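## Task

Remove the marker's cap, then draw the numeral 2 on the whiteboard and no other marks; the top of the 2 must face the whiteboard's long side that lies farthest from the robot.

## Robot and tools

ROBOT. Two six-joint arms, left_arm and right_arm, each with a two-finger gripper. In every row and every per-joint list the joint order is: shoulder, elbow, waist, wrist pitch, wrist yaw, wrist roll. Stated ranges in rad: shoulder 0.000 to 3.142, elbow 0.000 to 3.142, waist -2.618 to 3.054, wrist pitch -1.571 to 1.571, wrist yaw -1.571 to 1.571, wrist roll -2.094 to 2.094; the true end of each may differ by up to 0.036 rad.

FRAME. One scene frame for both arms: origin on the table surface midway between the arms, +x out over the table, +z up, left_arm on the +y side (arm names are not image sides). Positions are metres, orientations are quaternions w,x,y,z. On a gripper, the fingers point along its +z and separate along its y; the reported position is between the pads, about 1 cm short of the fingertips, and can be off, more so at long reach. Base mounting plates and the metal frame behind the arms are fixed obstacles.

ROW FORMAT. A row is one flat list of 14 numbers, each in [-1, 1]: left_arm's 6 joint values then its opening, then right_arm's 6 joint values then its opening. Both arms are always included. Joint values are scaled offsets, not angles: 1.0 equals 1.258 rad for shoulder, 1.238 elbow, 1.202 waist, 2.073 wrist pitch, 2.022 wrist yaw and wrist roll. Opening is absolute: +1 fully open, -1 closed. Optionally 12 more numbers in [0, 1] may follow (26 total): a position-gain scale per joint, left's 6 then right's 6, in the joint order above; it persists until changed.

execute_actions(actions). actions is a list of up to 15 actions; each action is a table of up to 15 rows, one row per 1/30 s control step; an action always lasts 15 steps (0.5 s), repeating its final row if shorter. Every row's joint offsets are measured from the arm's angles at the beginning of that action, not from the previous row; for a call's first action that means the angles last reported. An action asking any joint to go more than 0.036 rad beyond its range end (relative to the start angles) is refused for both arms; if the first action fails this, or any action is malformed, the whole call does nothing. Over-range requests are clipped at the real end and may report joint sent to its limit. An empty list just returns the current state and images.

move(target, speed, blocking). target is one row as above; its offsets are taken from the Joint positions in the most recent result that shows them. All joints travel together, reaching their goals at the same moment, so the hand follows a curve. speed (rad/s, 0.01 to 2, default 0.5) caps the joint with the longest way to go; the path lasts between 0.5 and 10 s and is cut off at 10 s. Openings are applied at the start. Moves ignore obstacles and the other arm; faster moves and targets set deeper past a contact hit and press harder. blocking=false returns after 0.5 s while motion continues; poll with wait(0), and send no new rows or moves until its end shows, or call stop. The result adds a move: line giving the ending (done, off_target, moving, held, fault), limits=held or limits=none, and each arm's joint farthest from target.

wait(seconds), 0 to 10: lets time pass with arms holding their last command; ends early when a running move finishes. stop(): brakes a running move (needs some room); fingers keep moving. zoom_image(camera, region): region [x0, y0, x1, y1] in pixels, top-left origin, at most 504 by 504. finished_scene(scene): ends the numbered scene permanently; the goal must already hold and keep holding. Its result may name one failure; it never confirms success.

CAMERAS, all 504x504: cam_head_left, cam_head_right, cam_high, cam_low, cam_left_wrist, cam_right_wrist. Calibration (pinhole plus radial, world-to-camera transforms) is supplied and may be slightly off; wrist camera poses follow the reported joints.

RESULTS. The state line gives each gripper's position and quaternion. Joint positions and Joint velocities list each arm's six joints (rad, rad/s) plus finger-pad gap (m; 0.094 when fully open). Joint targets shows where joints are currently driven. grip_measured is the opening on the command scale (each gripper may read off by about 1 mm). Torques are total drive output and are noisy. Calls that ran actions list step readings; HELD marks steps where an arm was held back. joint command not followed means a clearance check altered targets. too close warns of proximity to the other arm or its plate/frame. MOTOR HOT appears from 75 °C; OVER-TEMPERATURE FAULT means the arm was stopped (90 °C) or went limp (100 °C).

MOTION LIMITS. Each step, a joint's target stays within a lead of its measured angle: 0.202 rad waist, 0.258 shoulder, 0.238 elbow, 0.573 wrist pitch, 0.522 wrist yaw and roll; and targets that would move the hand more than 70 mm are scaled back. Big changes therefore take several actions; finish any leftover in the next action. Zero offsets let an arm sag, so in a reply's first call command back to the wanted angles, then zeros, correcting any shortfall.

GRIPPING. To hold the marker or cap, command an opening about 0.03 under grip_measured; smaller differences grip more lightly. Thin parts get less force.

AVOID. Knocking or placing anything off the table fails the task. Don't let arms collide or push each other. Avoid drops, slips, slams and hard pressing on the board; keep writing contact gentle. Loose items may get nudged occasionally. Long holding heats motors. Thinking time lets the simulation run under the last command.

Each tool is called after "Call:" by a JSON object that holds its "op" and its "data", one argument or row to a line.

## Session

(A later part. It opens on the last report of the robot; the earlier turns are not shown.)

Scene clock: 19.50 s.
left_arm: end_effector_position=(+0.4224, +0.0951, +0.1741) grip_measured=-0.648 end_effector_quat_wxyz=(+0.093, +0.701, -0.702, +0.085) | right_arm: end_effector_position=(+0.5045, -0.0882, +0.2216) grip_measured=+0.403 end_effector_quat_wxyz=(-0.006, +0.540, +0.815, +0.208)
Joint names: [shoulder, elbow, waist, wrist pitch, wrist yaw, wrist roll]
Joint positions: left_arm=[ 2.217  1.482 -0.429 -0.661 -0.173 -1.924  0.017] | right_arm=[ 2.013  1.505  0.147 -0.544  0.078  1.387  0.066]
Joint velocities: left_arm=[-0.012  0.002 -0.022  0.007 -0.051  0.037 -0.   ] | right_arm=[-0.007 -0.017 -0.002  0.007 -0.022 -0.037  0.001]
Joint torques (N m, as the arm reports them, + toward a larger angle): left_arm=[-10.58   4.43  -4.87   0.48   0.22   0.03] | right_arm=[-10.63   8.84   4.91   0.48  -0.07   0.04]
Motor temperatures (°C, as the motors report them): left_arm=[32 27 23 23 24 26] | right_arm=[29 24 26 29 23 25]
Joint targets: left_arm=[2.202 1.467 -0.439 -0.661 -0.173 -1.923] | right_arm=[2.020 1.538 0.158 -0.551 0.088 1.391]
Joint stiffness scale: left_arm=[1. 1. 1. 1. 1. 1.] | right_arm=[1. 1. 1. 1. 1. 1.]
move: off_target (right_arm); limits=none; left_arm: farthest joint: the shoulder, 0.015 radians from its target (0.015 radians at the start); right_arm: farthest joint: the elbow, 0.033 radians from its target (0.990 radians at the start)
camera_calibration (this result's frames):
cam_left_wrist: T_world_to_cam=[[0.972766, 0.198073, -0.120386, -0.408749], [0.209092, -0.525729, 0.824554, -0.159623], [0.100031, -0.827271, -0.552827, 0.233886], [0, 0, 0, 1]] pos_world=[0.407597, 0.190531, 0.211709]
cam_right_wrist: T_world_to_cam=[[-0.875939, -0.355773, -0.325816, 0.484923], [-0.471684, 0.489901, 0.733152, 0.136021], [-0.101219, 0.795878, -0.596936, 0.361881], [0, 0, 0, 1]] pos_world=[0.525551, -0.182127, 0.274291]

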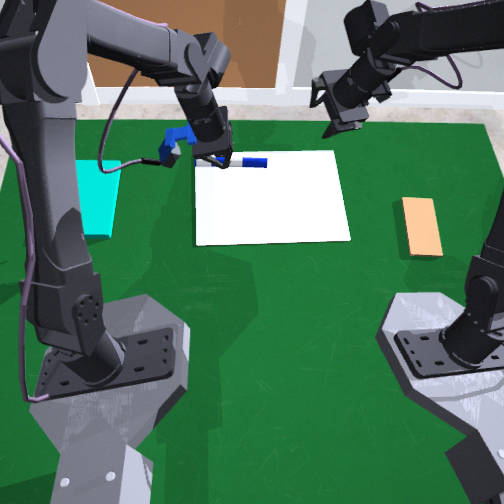

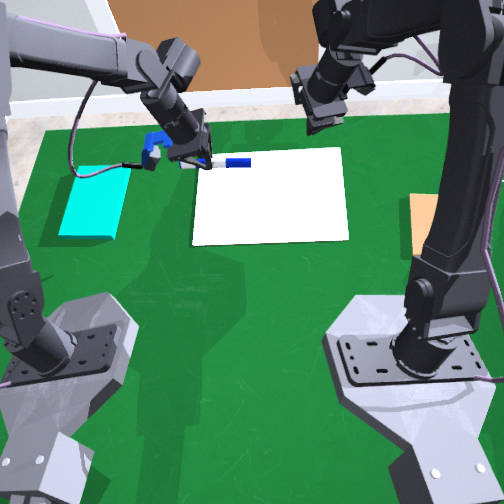

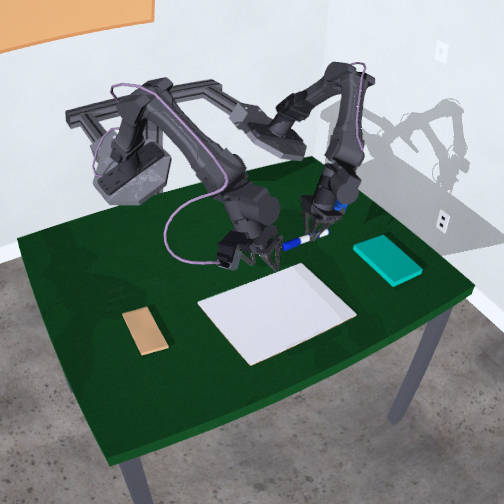

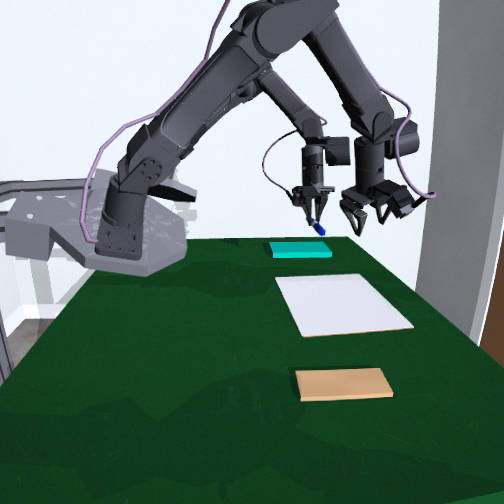

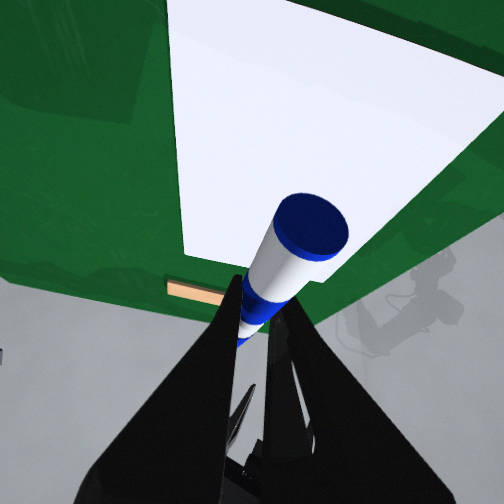

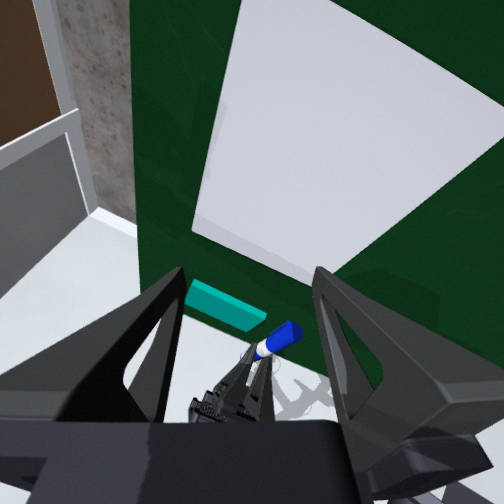

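Call:
{"op": "move", "data": {
  "target": [-0.012,-0.012,-0.008,0,0,0,-0.74,0.185,0.02,0.07,0,0.005,0.325,0.4],
  "speed": 0.6
}}

Scene clock: 21.63 s.
left_arm: end_effector_position=(+0.4224, +0.0951, +0.1741) grip_measured=-0.648 end_effector_quat_wxyz=(+0.093, +0.701, -0.702, +0.085) | right_arm: end_effector_position=(+0.4427, -0.0372, +0.1382) grip_measured=+0.403 end_effector_quat_wxyz=(-0.122, +0.743, +0.650, +0.103)
Joint names: [shoulder, elbow, waist, wrist pitch, wrist yaw, wrist roll]
Joint positions: left_arm=[ 2.217  1.482 -0.429 -0.661 -0.173 -1.924  0.017] | right_arm=[ 2.245  1.505  0.214 -0.543  0.079  2.037  0.066]
Joint velocities: left_arm=[-0.007 -0.012 -0.012 -0.022  0.022  0.007 -0.001] | right_arm=[-0.002  0.007  0.007  0.037 -0.037  0.022  0.001]
Joint torques (N m, as the arm reports them, + toward a larger angle): left_arm=[-10.61   4.38  -4.85   0.47   0.22   0.02] | right_arm=[-11.54   7.16   5.9    0.23  -0.06   0.1 ]
Motor temperatures (°C, as the motors report them): left_arm=[32 27 24 23 24 26] | right_arm=[29 24 26 29 23 25]
Joint targets: left_arm=[2.202 1.467 -0.439 -0.661 -0.173 -1.924] | right_arm=[2.245 1.530 0.231 -0.544 0.088 2.044]
Joint stiffness scale: left_arm=[1. 1. 1. 1. 1. 1.] | right_arm=[1. 1. 1. 1. 1. 1.]
move: off_target (right_arm); limits=none; left_arm: farthest joint: the shoulder, 0.015 radians from its target (0.015 radians at the start); right_arm: farthest joint: the elbow, 0.025 radians from its target (0.025 radians at the start)
camera_calibration (this result's frames):
cam_left_wrist: T_world_to_cam=[[0.972766, 0.198073, -0.120386, -0.408749], [0.209092, -0.525729, 0.824554, -0.159623], [0.100031, -0.827271, -0.552827, 0.233886], [0, 0, 0, 1]] pos_world=[0.407597, 0.190531, 0.211709]
cam_right_wrist: T_world_to_cam=[[-0.993883, 0.0966925, 0.0533605, 0.438374], [0.0988207, 0.56291, 0.820589, -0.118888], [0.0493076, 0.820843, -0.569022, 0.195641], [0, 0, 0, 1]] pos_world=[0.437794, -0.136055, 0.185491]

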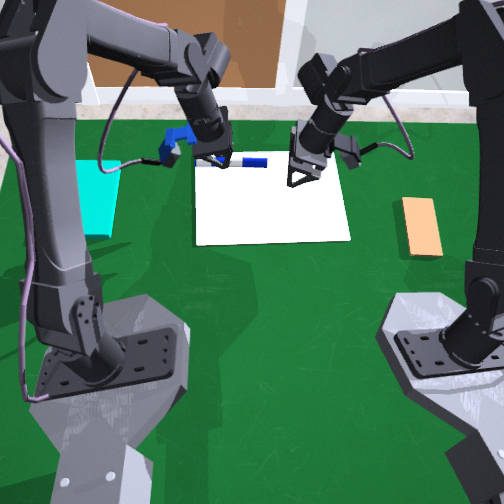

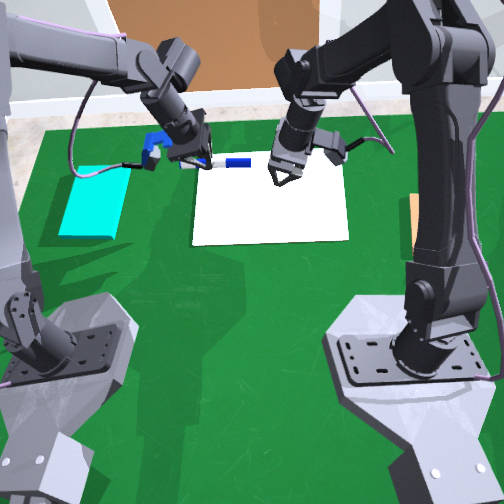

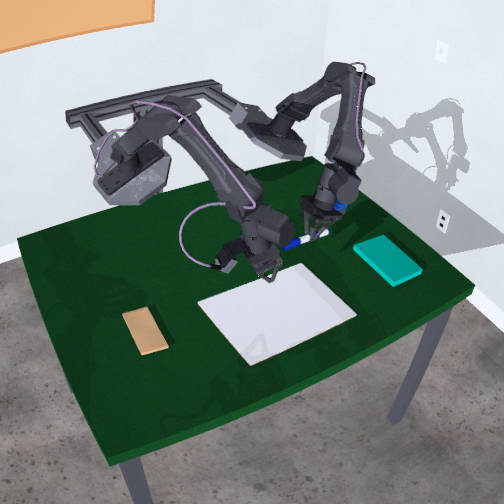

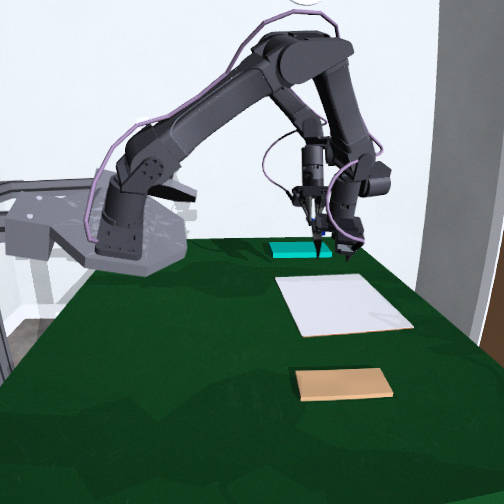

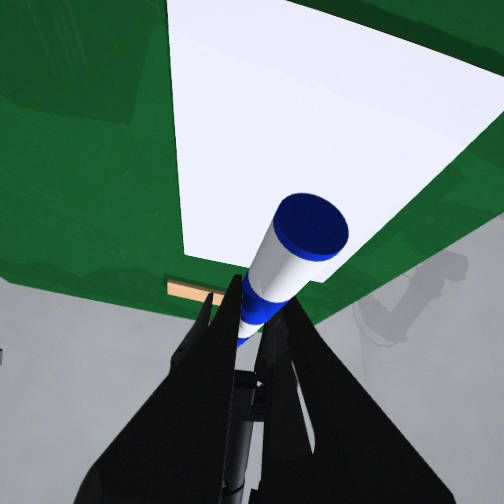

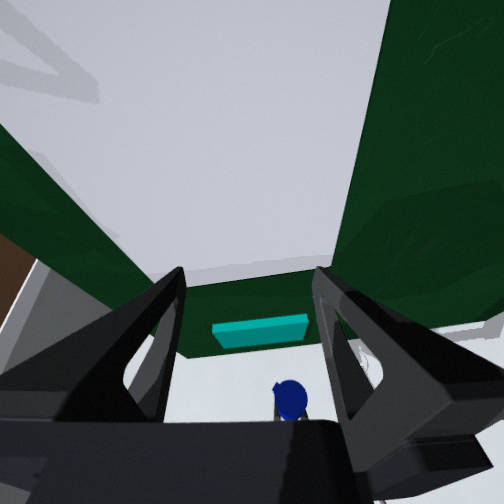

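Call:
{"op": "move", "data": {
  "target": [-0.012,-0.012,-0.008,0,0,0,-0.74,-0.025,0.02,0.10,0,0.005,0.003,0.4],
  "speed": 0.25
}}

Scene clock: 22.70 s.
left_arm: end_effector_position=(+0.4224, +0.0951, +0.1741) grip_measured=-0.648 end_effector_quat_wxyz=(+0.093, +0.701, -0.702, +0.085) | right_arm: end_effector_position=(+0.4246, +0.0073, +0.1578) grip_measured=+0.403 end_effector_quat_wxyz=(-0.128, +0.706, +0.687, +0.119)
Joint names: [shoulder, elbow, waist, wrist pitch, wrist yaw, wrist roll]
Joint positions: left_arm=[ 2.217  1.482 -0.429 -0.661 -0.173 -1.924  0.017] | right_arm=[ 2.245  1.505  0.324 -0.543  0.081  2.037  0.066]
Joint velocities: left_arm=[ 0.012 -0.002 -0.007 -0.095  0.007  0.066 -0.001] | right_arm=[ 0.012 -0.012 -0.017 -0.095  0.022  0.022  0.001]
Joint torques (N m, as the arm reports them, + toward a larger angle): left_arm=[-10.61   4.44  -4.86   0.47   0.23   0.04] | right_arm=[-14.08   7.32   5.53   0.32  -0.1    0.08]
Motor temperatures (°C, as the motors report them): left_arm=[32 27 24 23 24 26] | right_arm=[30 25 26 29 23 25]
Joint targets: left_arm=[2.202 1.467 -0.439 -0.661 -0.173 -1.924] | right_arm=[2.213 1.530 0.334 -0.543 0.089 2.043]
Joint stiffness scale: left_arm=[1. 1. 1. 1. 1. 1.] | right_arm=[1. 1. 1. 1. 1. 1.]
move: off_target (right_arm); limits=none; left_arm: farthest joint: the shoulder, 0.015 radians from its target (0.015 radians at the start); right_arm: farthest joint: the shoulder, 0.031 radians from its target (0.031 radians at the start)
camera_calibration (this result's frames):
cam_left_wrist: T_world_to_cam=[[0.972766, 0.198073, -0.120386, -0.408749], [0.209092, -0.525729, 0.824554, -0.159623], [0.100031, -0.827271, -0.552827, 0.233886], [0, 0, 0, 1]] pos_world=[0.407597, 0.190531, 0.211709]
cam_right_wrist: T_world_to_cam=[[-0.999719, -0.00350201, 0.0234507, 0.422939], [0.0177866, 0.543249, 0.839383, -0.126703], [-0.0156791, 0.839565, -0.543034, 0.194534], [0, 0, 0, 1]] pos_world=[0.428124, -0.0930115, 0.202073]

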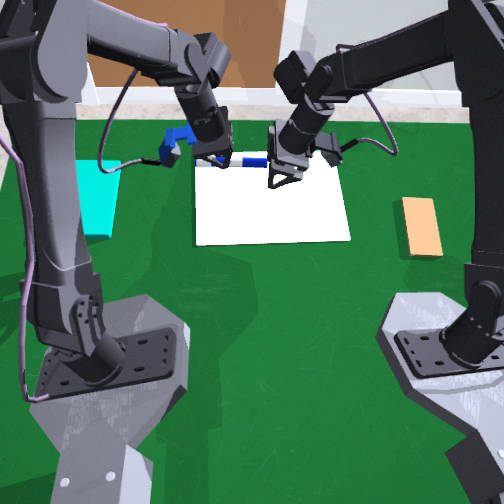

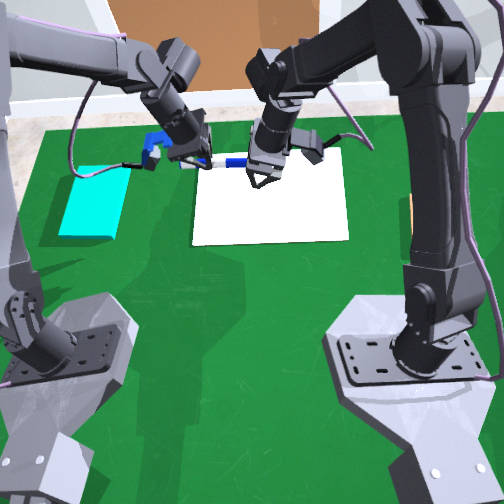

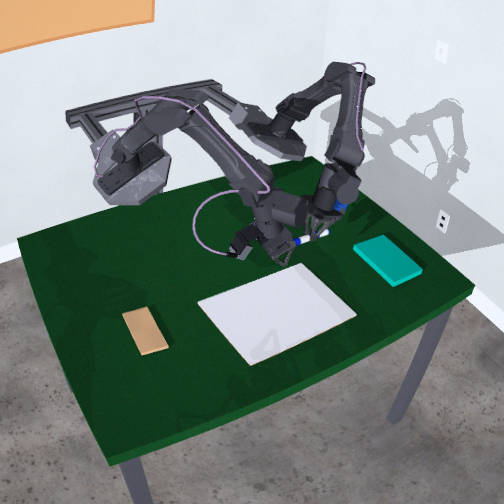

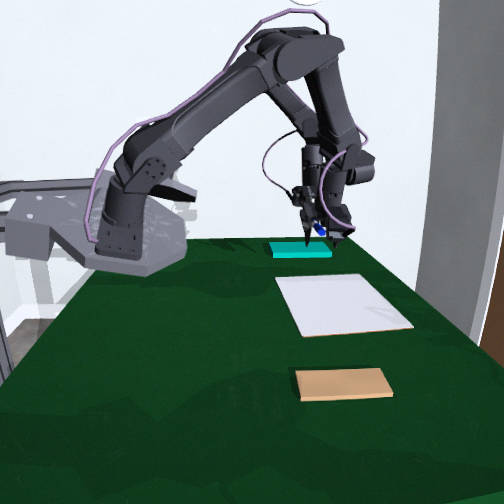

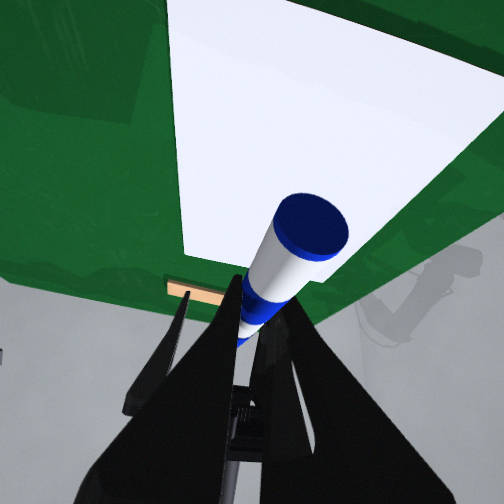

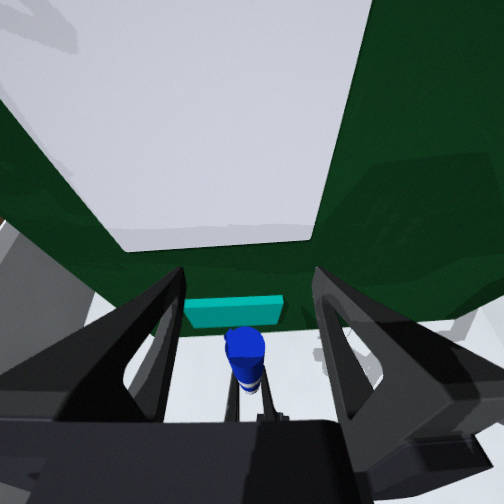

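Call:
{"op": "move", "data": {
  "target": [-0.012,-0.012,-0.008,0,0,0,-0.74,-0.028,0.036,0.05,0,0.005,0.003,0.4],
  "speed": 0.15
}}

Scene clock: 23.70 s.
left_arm: end_effector_position=(+0.4224, +0.0951, +0.1741) grip_measured=-0.648 end_effector_quat_wxyz=(+0.093, +0.701, -0.702, +0.085) | right_arm: end_effector_position=(+0.4222, +0.0267, +0.1698) grip_measured=+0.403 end_effector_quat_wxyz=(-0.127, +0.691, +0.699, +0.133)
Joint names: [shoulder, elbow, waist, wrist pitch, wrist yaw, wrist roll]
Joint positions: left_arm=[ 2.217  1.482 -0.429 -0.661 -0.173 -1.924  0.017] | right_arm=[ 2.245  1.521  0.369 -0.541  0.083  2.037  0.066]
Joint velocities: left_arm=[-0.007  0.012 -0.007 -0.037 -0.051 -0.007 -0.   ] | right_arm=[-0.002 -0.017 -0.002 -0.007 -0.037 -0.007  0.002]
Joint torques (N m, as the arm reports them, + toward a larger angle): left_arm=[-10.61   4.46  -4.89   0.47   0.21   0.03] | right_arm=[-14.37   7.87   5.97   0.35  -0.08   0.09]
Motor temperatures (°C, as the motors report them): left_arm=[32 27 24 23 24 26] | right_arm=[30 25 27 29 23 25]
Joint targets: left_arm=[2.202 1.467 -0.439 -0.661 -0.173 -1.924] | right_arm=[2.209 1.550 0.384 -0.543 0.091 2.043]
Joint stiffness scale: left_arm=[1. 1. 1. 1. 1. 1.] | right_arm=[1. 1. 1. 1. 1. 1.]
move: off_target (right_arm); limits=none; left_arm: farthest joint: the shoulder, 0.015 radians from its target (0.015 radians at the start); right_arm: farthest joint: the shoulder, 0.035 radians from its target (0.035 radians at the start)
camera_calibration (this result's frames):
cam_left_wrist: T_world_to_cam=[[0.972766, 0.198073, -0.120386, -0.408749], [0.209092, -0.525729, 0.824554, -0.159623], [0.100031, -0.827271, -0.552827, 0.233886], [0, 0, 0, 1]] pos_world=[0.407597, 0.190531, 0.211709]
cam_right_wrist: T_world_to_cam=[[-0.999271, -0.0379039, -0.00464621, 0.425825], [-0.0239265, 0.526617, 0.849766, -0.130969], [-0.0297627, 0.849257, -0.52714, 0.187708], [0, 0, 0, 1]] pos_world=[0.427968, -0.0743018, 0.21222]

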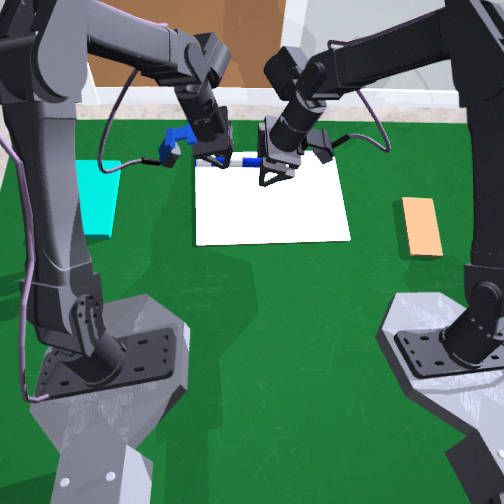

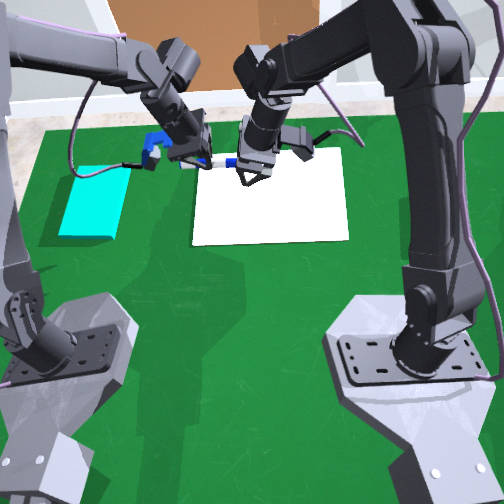

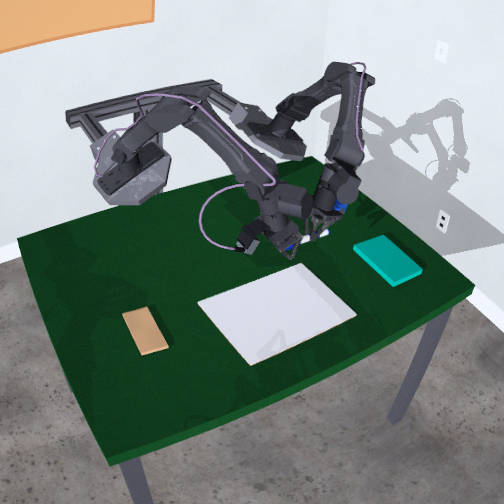

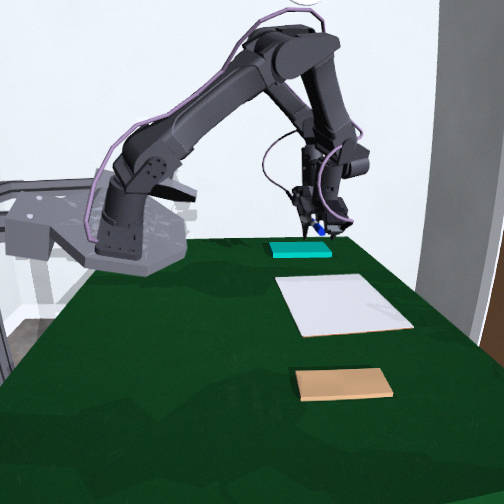

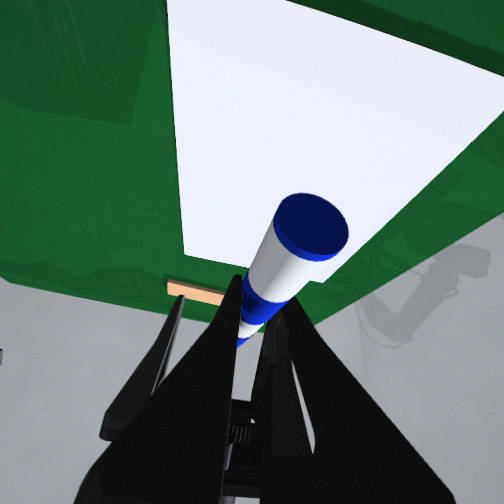

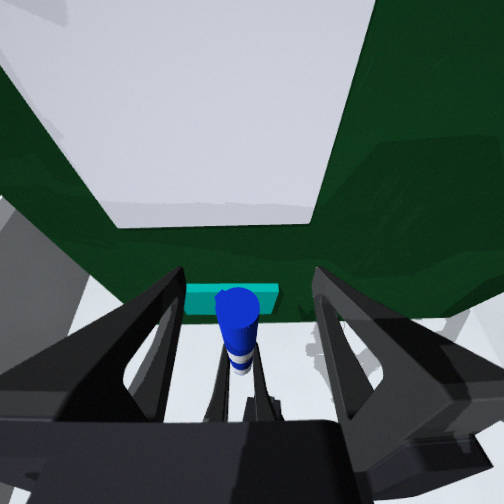

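Call:
{"op": "move", "data": {
  "target": [-0.012,-0.012,-0.008,0,0,0,-0.74,-0.012,0.016,0.005,0,0,0,-0.72],
  "speed": 0.1
}}

Scene clock: 24.57 s.
left_arm: end_effector_position=(+0.4210, +0.0952, +0.1741) grip_measured=-0.648 end_effector_quat_wxyz=(+0.095, +0.699, -0.704, +0.083) | right_arm: end_effector_position=(+0.4241, +0.0265, +0.1697) grip_measured=-0.640 end_effector_quat_wxyz=(-0.125, +0.692, +0.698, +0.135)
Joint names: [shoulder, elbow, waist, wrist pitch, wrist yaw, wrist roll]
Joint positions: left_arm=[ 2.217  1.482 -0.429 -0.666 -0.171 -1.921  0.017] | right_arm=[ 2.245  1.521  0.368 -0.535  0.085  2.036  0.017]
Joint velocities: left_arm=[ 0.007 -0.017 -0.012  0.051  0.037  0.022 -0.001] | right_arm=[ 0.022  0.012 -0.012  0.007 -0.051 -0.139  0.001]
Joint torques (N m, as the arm reports them, + toward a larger angle): left_arm=[-10.59   4.44  -4.89   0.54   0.2   -0.02] | right_arm=[-12.74   7.06   5.36   0.31  -0.21   0.04]
Motor temperatures (°C, as the motors report them): left_arm=[32 27 24 23 24 26] | right_arm=[30 25 27 29 23 25]
Joint targets: left_arm=[2.202 1.467 -0.439 -0.661 -0.173 -1.924] | right_arm=[2.229 1.540 0.375 -0.541 0.083 2.037]
Joint stiffness scale: left_arm=[1. 1. 1. 1. 1. 1.] | right_arm=[1. 1. 1. 1. 1. 1.]
move: done; limits=none; left_arm: farthest joint: the shoulder, 0.015 radians from its target (0.015 radians at the start); right_arm: farthest joint: the elbow, 0.020 radians from its target (0.020 radians at the start)
camera_calibration (this result's frames):
cam_left_wrist: T_world_to_cam=[[0.973225, 0.192771, -0.125187, -0.406202], [0.210266, -0.526661, 0.82366, -0.159506], [0.0928469, -0.827929, -0.553093, 0.237253], [0, 0, 0, 1]] pos_world=[0.406837, 0.190727, 0.211751]
cam_right_wrist: T_world_to_cam=[[-0.999342, -0.0346812, -0.0106304, 0.428681], [-0.0272967, 0.526003, 0.850045, -0.129322], [-0.0238889, 0.849776, -0.526603, 0.185272], [0, 0, 0, 1]] pos_world=[0.429295, -0.0745483, 0.212051]

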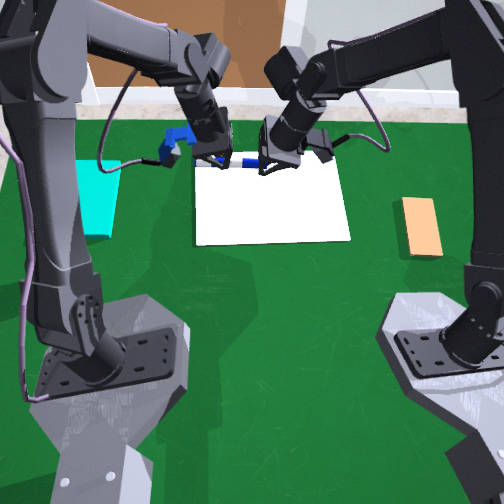

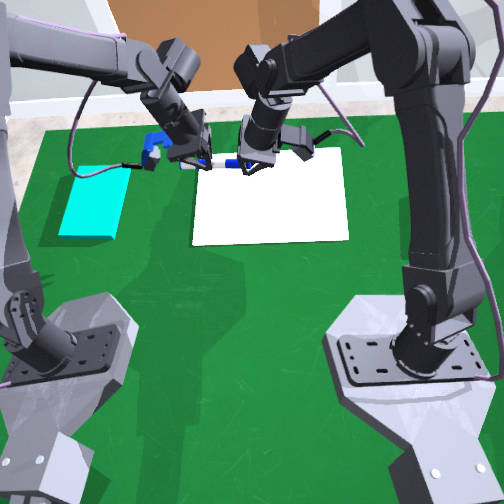

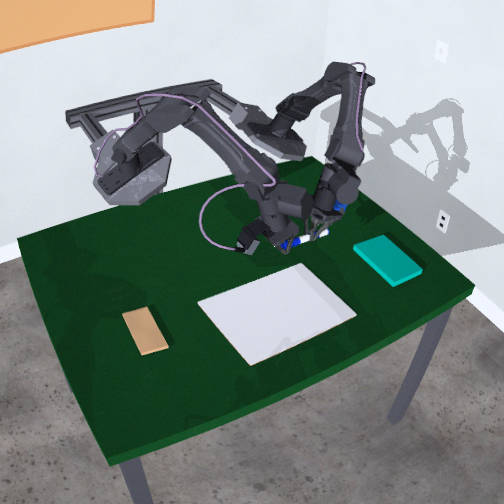

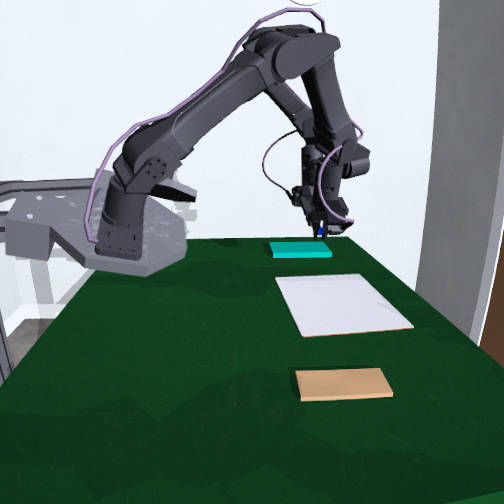

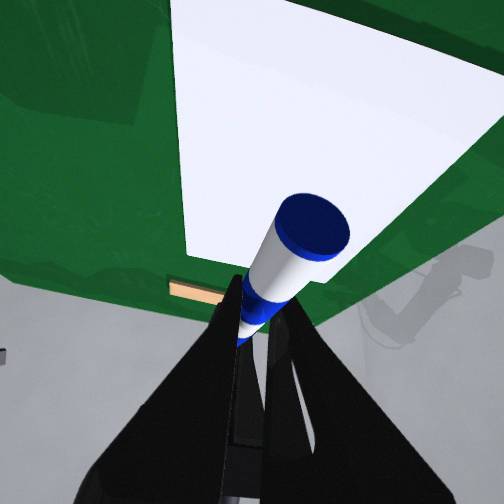

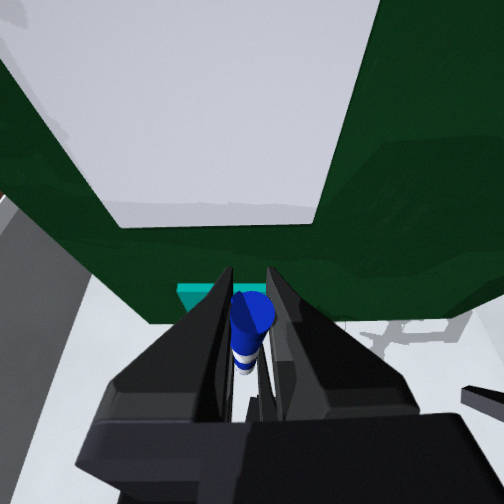

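Call:
{"op": "move", "data": {
  "target": [-0.012,-0.012,0.02,0,-0.09,0,-0.76,-0.012,0.016,-0.10,0,0.09,0,-0.75],
  "speed": 0.12
}}

Scene clock: 26.63 s.
left_arm: end_effector_position=(+0.4411, +0.0892, +0.1744) grip_measured=-0.648 end_effector_quat_wxyz=(+0.064, +0.702, -0.700, +0.115) | right_arm: end_effector_position=(+0.4467, +0.0150, +0.1642) grip_measured=-0.640 end_effector_quat_wxyz=(-0.117, +0.703, +0.683, +0.160)
Joint names: [shoulder, elbow, waist, wrist pitch, wrist yaw, wrist roll]
Joint positions: left_arm=[ 2.223  1.482 -0.437 -0.576 -0.2   -1.912  0.017] | right_arm=[ 2.245  1.521  0.319 -0.473  0.071  2.014  0.017]
Joint velocities: left_arm=[-0.012  0.002  0.007  0.007  0.007  0.037 -0.   ] | right_arm=[ 0.012  0.017 -0.002 -0.007  0.022  0.051 -0.   ]
Joint torques (N m, as the arm reports them, + toward a larger angle): left_arm=[-11.04   4.53  -1.76  -0.42  -1.44  -0.09] | right_arm=[-12.9    7.1   -1.88  -0.21   2.19   0.29]
Motor temperatures (°C, as the motors report them): left_arm=[33 27 24 23 24 26] | right_arm=[31 25 27 29 23 25]
Joint targets: left_arm=[2.202 1.467 -0.405 -0.666 -0.353 -1.921] | right_arm=[2.229 1.540 0.247 -0.535 0.267 2.036]
Joint stiffness scale: left_arm=[1. 1. 1. 1. 1. 1.] | right_arm=[1. 1. 1. 1. 1. 1.]
move: off_target (left_arm, right_arm); limits=none; left_arm: farthest joint: the wrist yaw, 0.153 radians from its target (0.182 radians at the start); right_arm: farthest joint: the wrist yaw, 0.196 radians from its target (0.182 radians at the start)
camera_calibration (this result's frames):
cam_left_wrist: T_world_to_cam=[[0.976109, 0.213197, -0.0419265, -0.442265], [0.149862, -0.520868, 0.84038, -0.143882], [0.157328, -0.826586, -0.540374, 0.199817], [0, 0, 0, 1]] pos_world=[0.421825, 0.184512, 0.210348]
cam_right_wrist: T_world_to_cam=[[-0.998692, 0.011109, -0.0499063, 0.456302], [-0.0374198, 0.506328, 0.861529, -0.115015], [0.0348397, 0.86227, -0.50525, 0.162783], [0, 0, 0, 1]] pos_world=[0.44573, -0.0871969, 0.204107]

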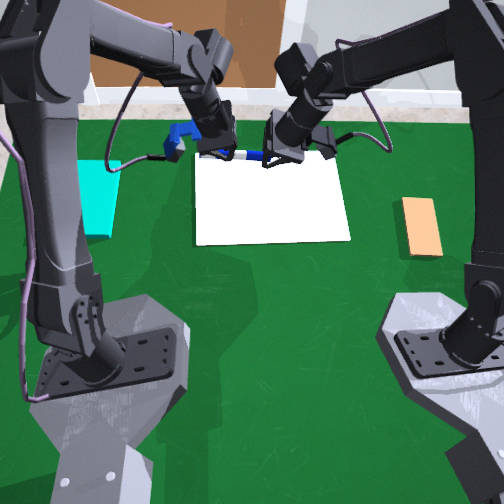

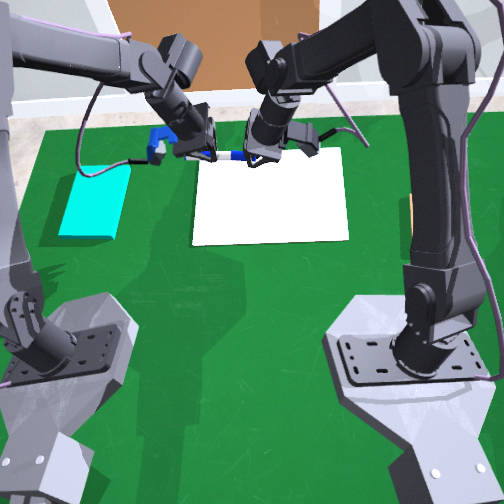

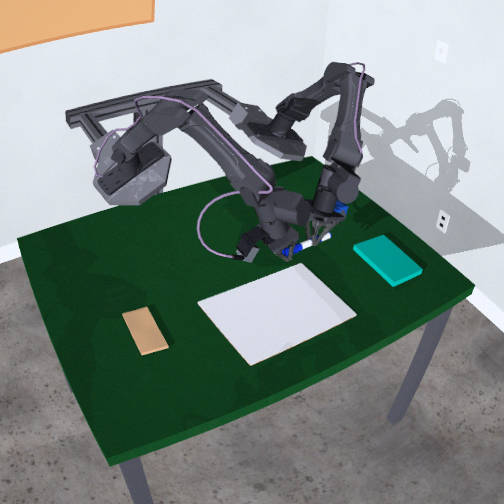

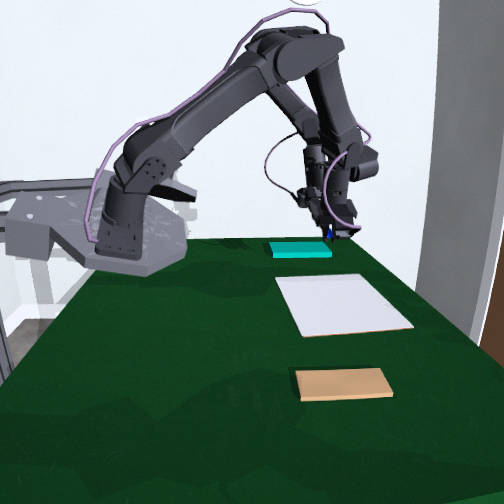

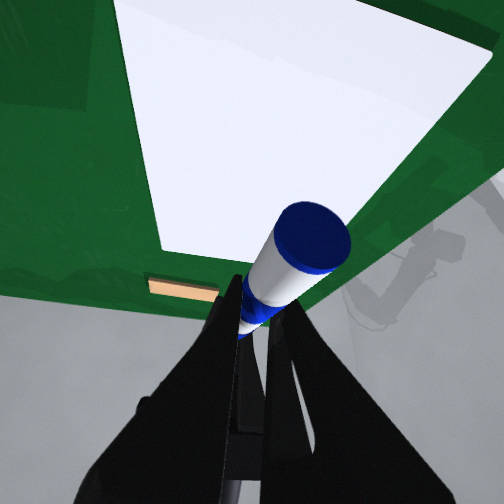

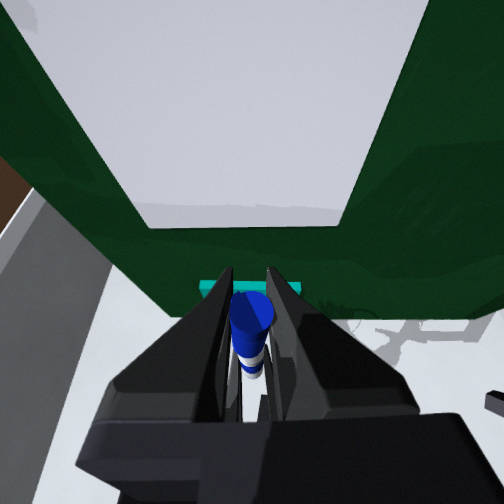

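Call:
{"op": "move", "data": {
  "target": [-0.012,-0.012,0.03,-0.09,-0.125,0,-0.76,-0.012,0.016,-0.075,-0.08,0.15,0.01,-0.75],
  "speed": 0.12
}}

Scene clock: 30.03 s.
left_arm: end_effector_position=(+0.4206, +0.1575, +0.1610) grip_measured=-0.648 end_effector_quat_wxyz=(-0.010, +0.699, -0.715, -0.016) | right_arm: end_effector_position=(+0.4458, -0.0832, +0.1339) grip_measured=-0.640 end_effector_quat_wxyz=(-0.005, +0.742, +0.670, +0.025)
Joint names: [shoulder, elbow, waist, wrist pitch, wrist yaw, wrist roll]
Joint positions: left_arm=[ 2.224  1.482 -0.4   -0.746 -0.442 -1.906  0.017] | right_arm=[ 2.245  1.521  0.227 -0.623  0.358  2.027  0.017]
Joint velocities: left_arm=[-0.007  0.007 -0.002 -0.022 -0.007 -0.037 -0.   ] | right_arm=[ 0.002 -0.007  0.012 -0.051 -0.095  0.051  0.001]
Joint torques (N m, as the arm reports them, + toward a larger angle): left_arm=[-10.62   4.21  -4.12   0.08  -0.06  -0.03] | right_arm=[-12.72   6.71   4.6   -0.01   0.17   0.09]
Motor temperatures (°C, as the motors report them): left_arm=[33 27 24 23 24 26] | right_arm=[32 25 27 28 23 25]
Joint targets: left_arm=[2.208 1.467 -0.401 -0.763 -0.453 -1.912] | right_arm=[2.229 1.540 0.229 -0.639 0.374 2.034]
Joint stiffness scale: left_arm=[1. 1. 1. 1. 1. 1.] | right_arm=[1. 1. 1. 1. 1. 1.]
move: done; limits=none; left_arm: farthest joint: the shoulder, 0.016 radians from its target (0.015 radians at the start); right_arm: farthest joint: the elbow, 0.020 radians from its target (0.020 radians at the start)
camera_calibration (this result's frames):
cam_left_wrist: T_world_to_cam=[[0.977544, 0.203011, -0.0565155, -0.434007], [0.191481, -0.743726, 0.640474, -0.0442225], [0.0879913, -0.636913, -0.765897, 0.287828], [0, 0, 0, 1]] pos_world=[0.407402, 0.23854, 0.224242]
cam_right_wrist: T_world_to_cam=[[-0.996898, 0.0776348, -0.01292, 0.454799], [0.0517614, 0.770412, 0.635441, -0.0267086], [0.0592861, 0.632801, -0.772041, 0.237922], [0, 0, 0, 1]] pos_world=[0.440665, -0.165289, 0.206534]

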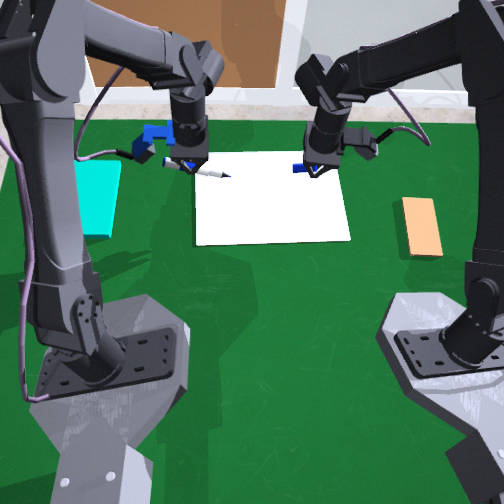

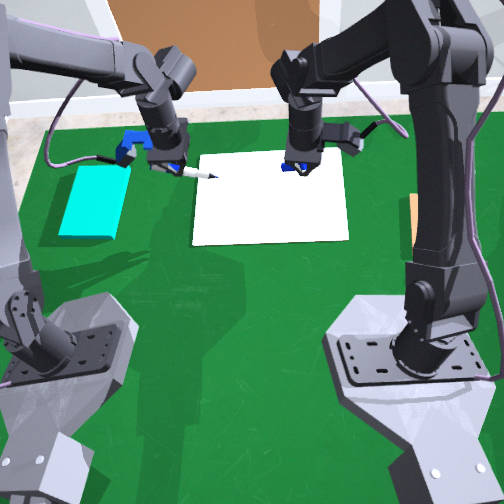

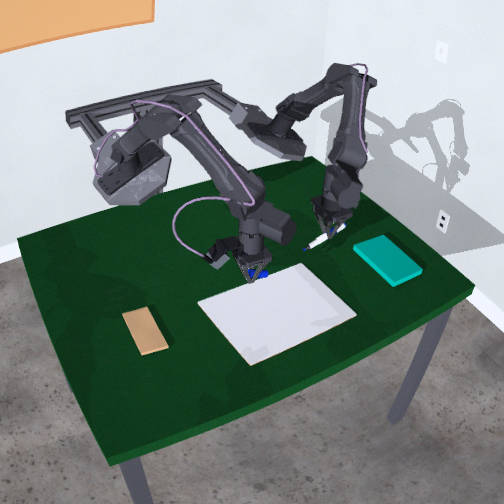

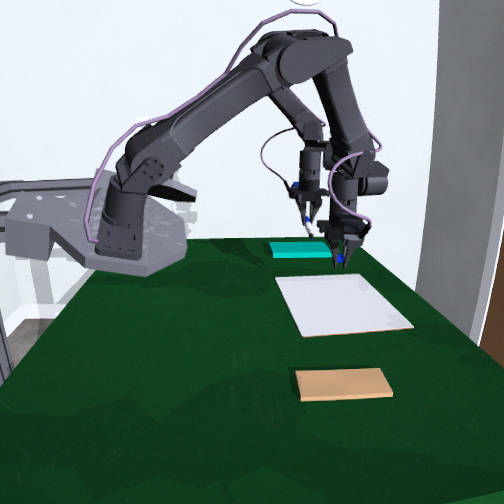

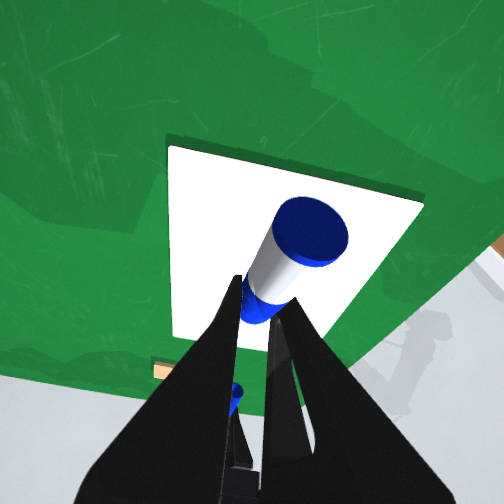

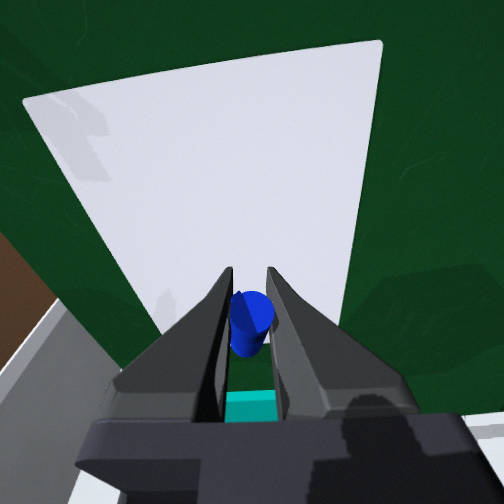

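Call:
{"op": "move", "data": {
  "target": [0.197,-0.256,0.027,0.643,0.219,0.943,-0.76,-0.2,-0.1,-0.62,0.1,-0.15,-0.5,-0.75],
  "speed": 0.8
}}

Scene clock: 34.50 s.
left_arm: end_effector_position=(+0.4981, +0.0386, +0.1076) grip_measured=-0.648 end_effector_quat_wxyz=(+0.324, +0.064, +0.913, -0.238) | right_arm: end_effector_position=(+0.4698, -0.3896, +0.1091) grip_measured=-0.640 end_effector_quat_wxyz=(+0.046, +0.647, +0.757, +0.074)
Joint names: [shoulder, elbow, waist, wrist pitch, wrist yaw, wrist roll]
Joint positions: left_arm=[ 2.463  1.18  -0.368  0.58  -0.011 -0.009  0.017] | right_arm=[ 2.031  1.412 -0.521 -0.427  0.055  1.025  0.017]
Joint velocities: left_arm=[-0.012 -0.007 -0.012  0.051 -0.007 -0.081 -0.   ] | right_arm=[ 0.002 -0.022 -0.007 -0.037 -0.022 -0.051  0.001]
Joint torques (N m, as the arm reports them, + toward a larger angle): left_arm=[-9.15  3.16 -4.23  1.59  0.43  0.16] | right_arm=[-15.2    3.93   1.95   0.46  -0.04  -0.08]
Motor temperatures (°C, as the motors report them): left_arm=[33 27 24 24 24 26] | right_arm=[33 25 27 28 23 25]
Joint targets: left_arm=[2.472 1.165 -0.368 0.587 0.001 0.001] | right_arm=[1.993 1.397 -0.518 -0.416 0.055 1.017]
Joint stiffness scale: left_arm=[1. 1. 1. 1. 1. 1.] | right_arm=[1. 1. 1. 1. 1. 1.]
move: off_target (right_arm); limits=none; left_arm: farthest joint: the elbow, 0.015 radians from its target (0.317 radians at the start); right_arm: farthest joint: the shoulder, 0.038 radians from its target (0.251 radians at the start)
camera_calibration (this result's frames):
cam_left_wrist: T_world_to_cam=[[-0.0576723, -0.873674, 0.483081, 0.0105], [-0.989605, 0.113882, 0.0878176, 0.501373], [-0.131738, -0.472995, -0.87116, 0.278851], [0, 0, 0, 1]] pos_world=[0.533502, 0.0839714, 0.193822]
cam_right_wrist: T_world_to_cam=[[-0.971819, -0.176266, -0.156518, 0.407169], [-0.235503, 0.755012, 0.61196, 0.355387], [0.0103053, 0.631575, -0.775246, 0.434103], [0, 0, 0, 1]] pos_world=[0.474916, -0.47072, 0.182783]

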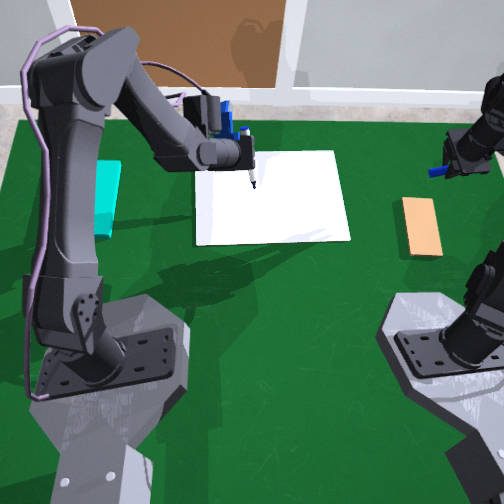

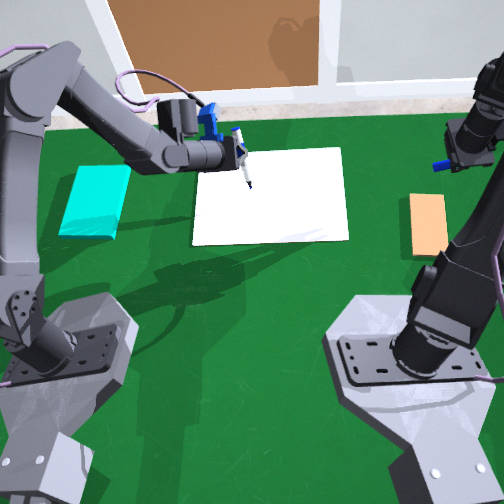

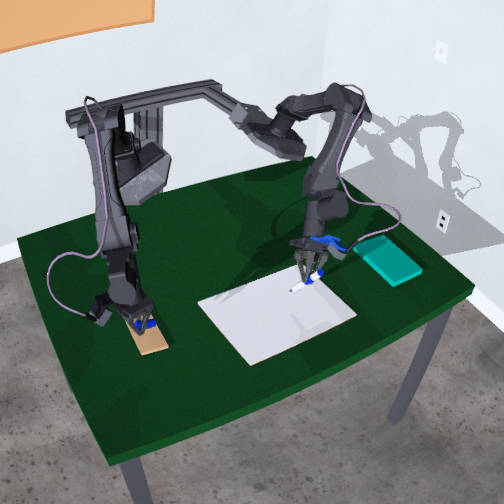

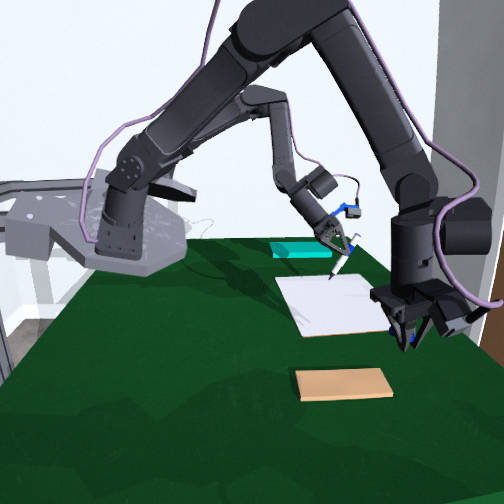

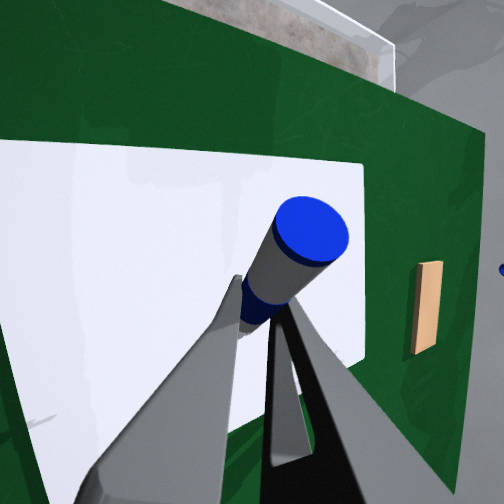

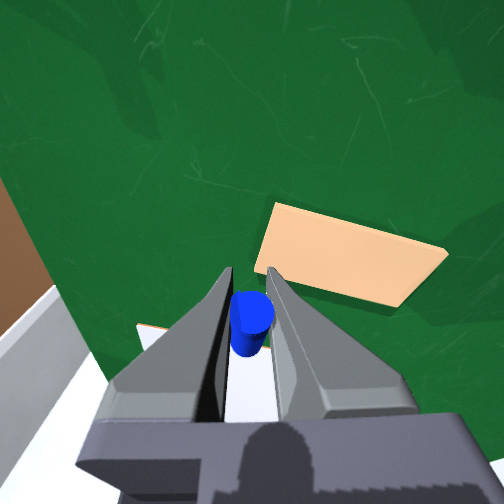

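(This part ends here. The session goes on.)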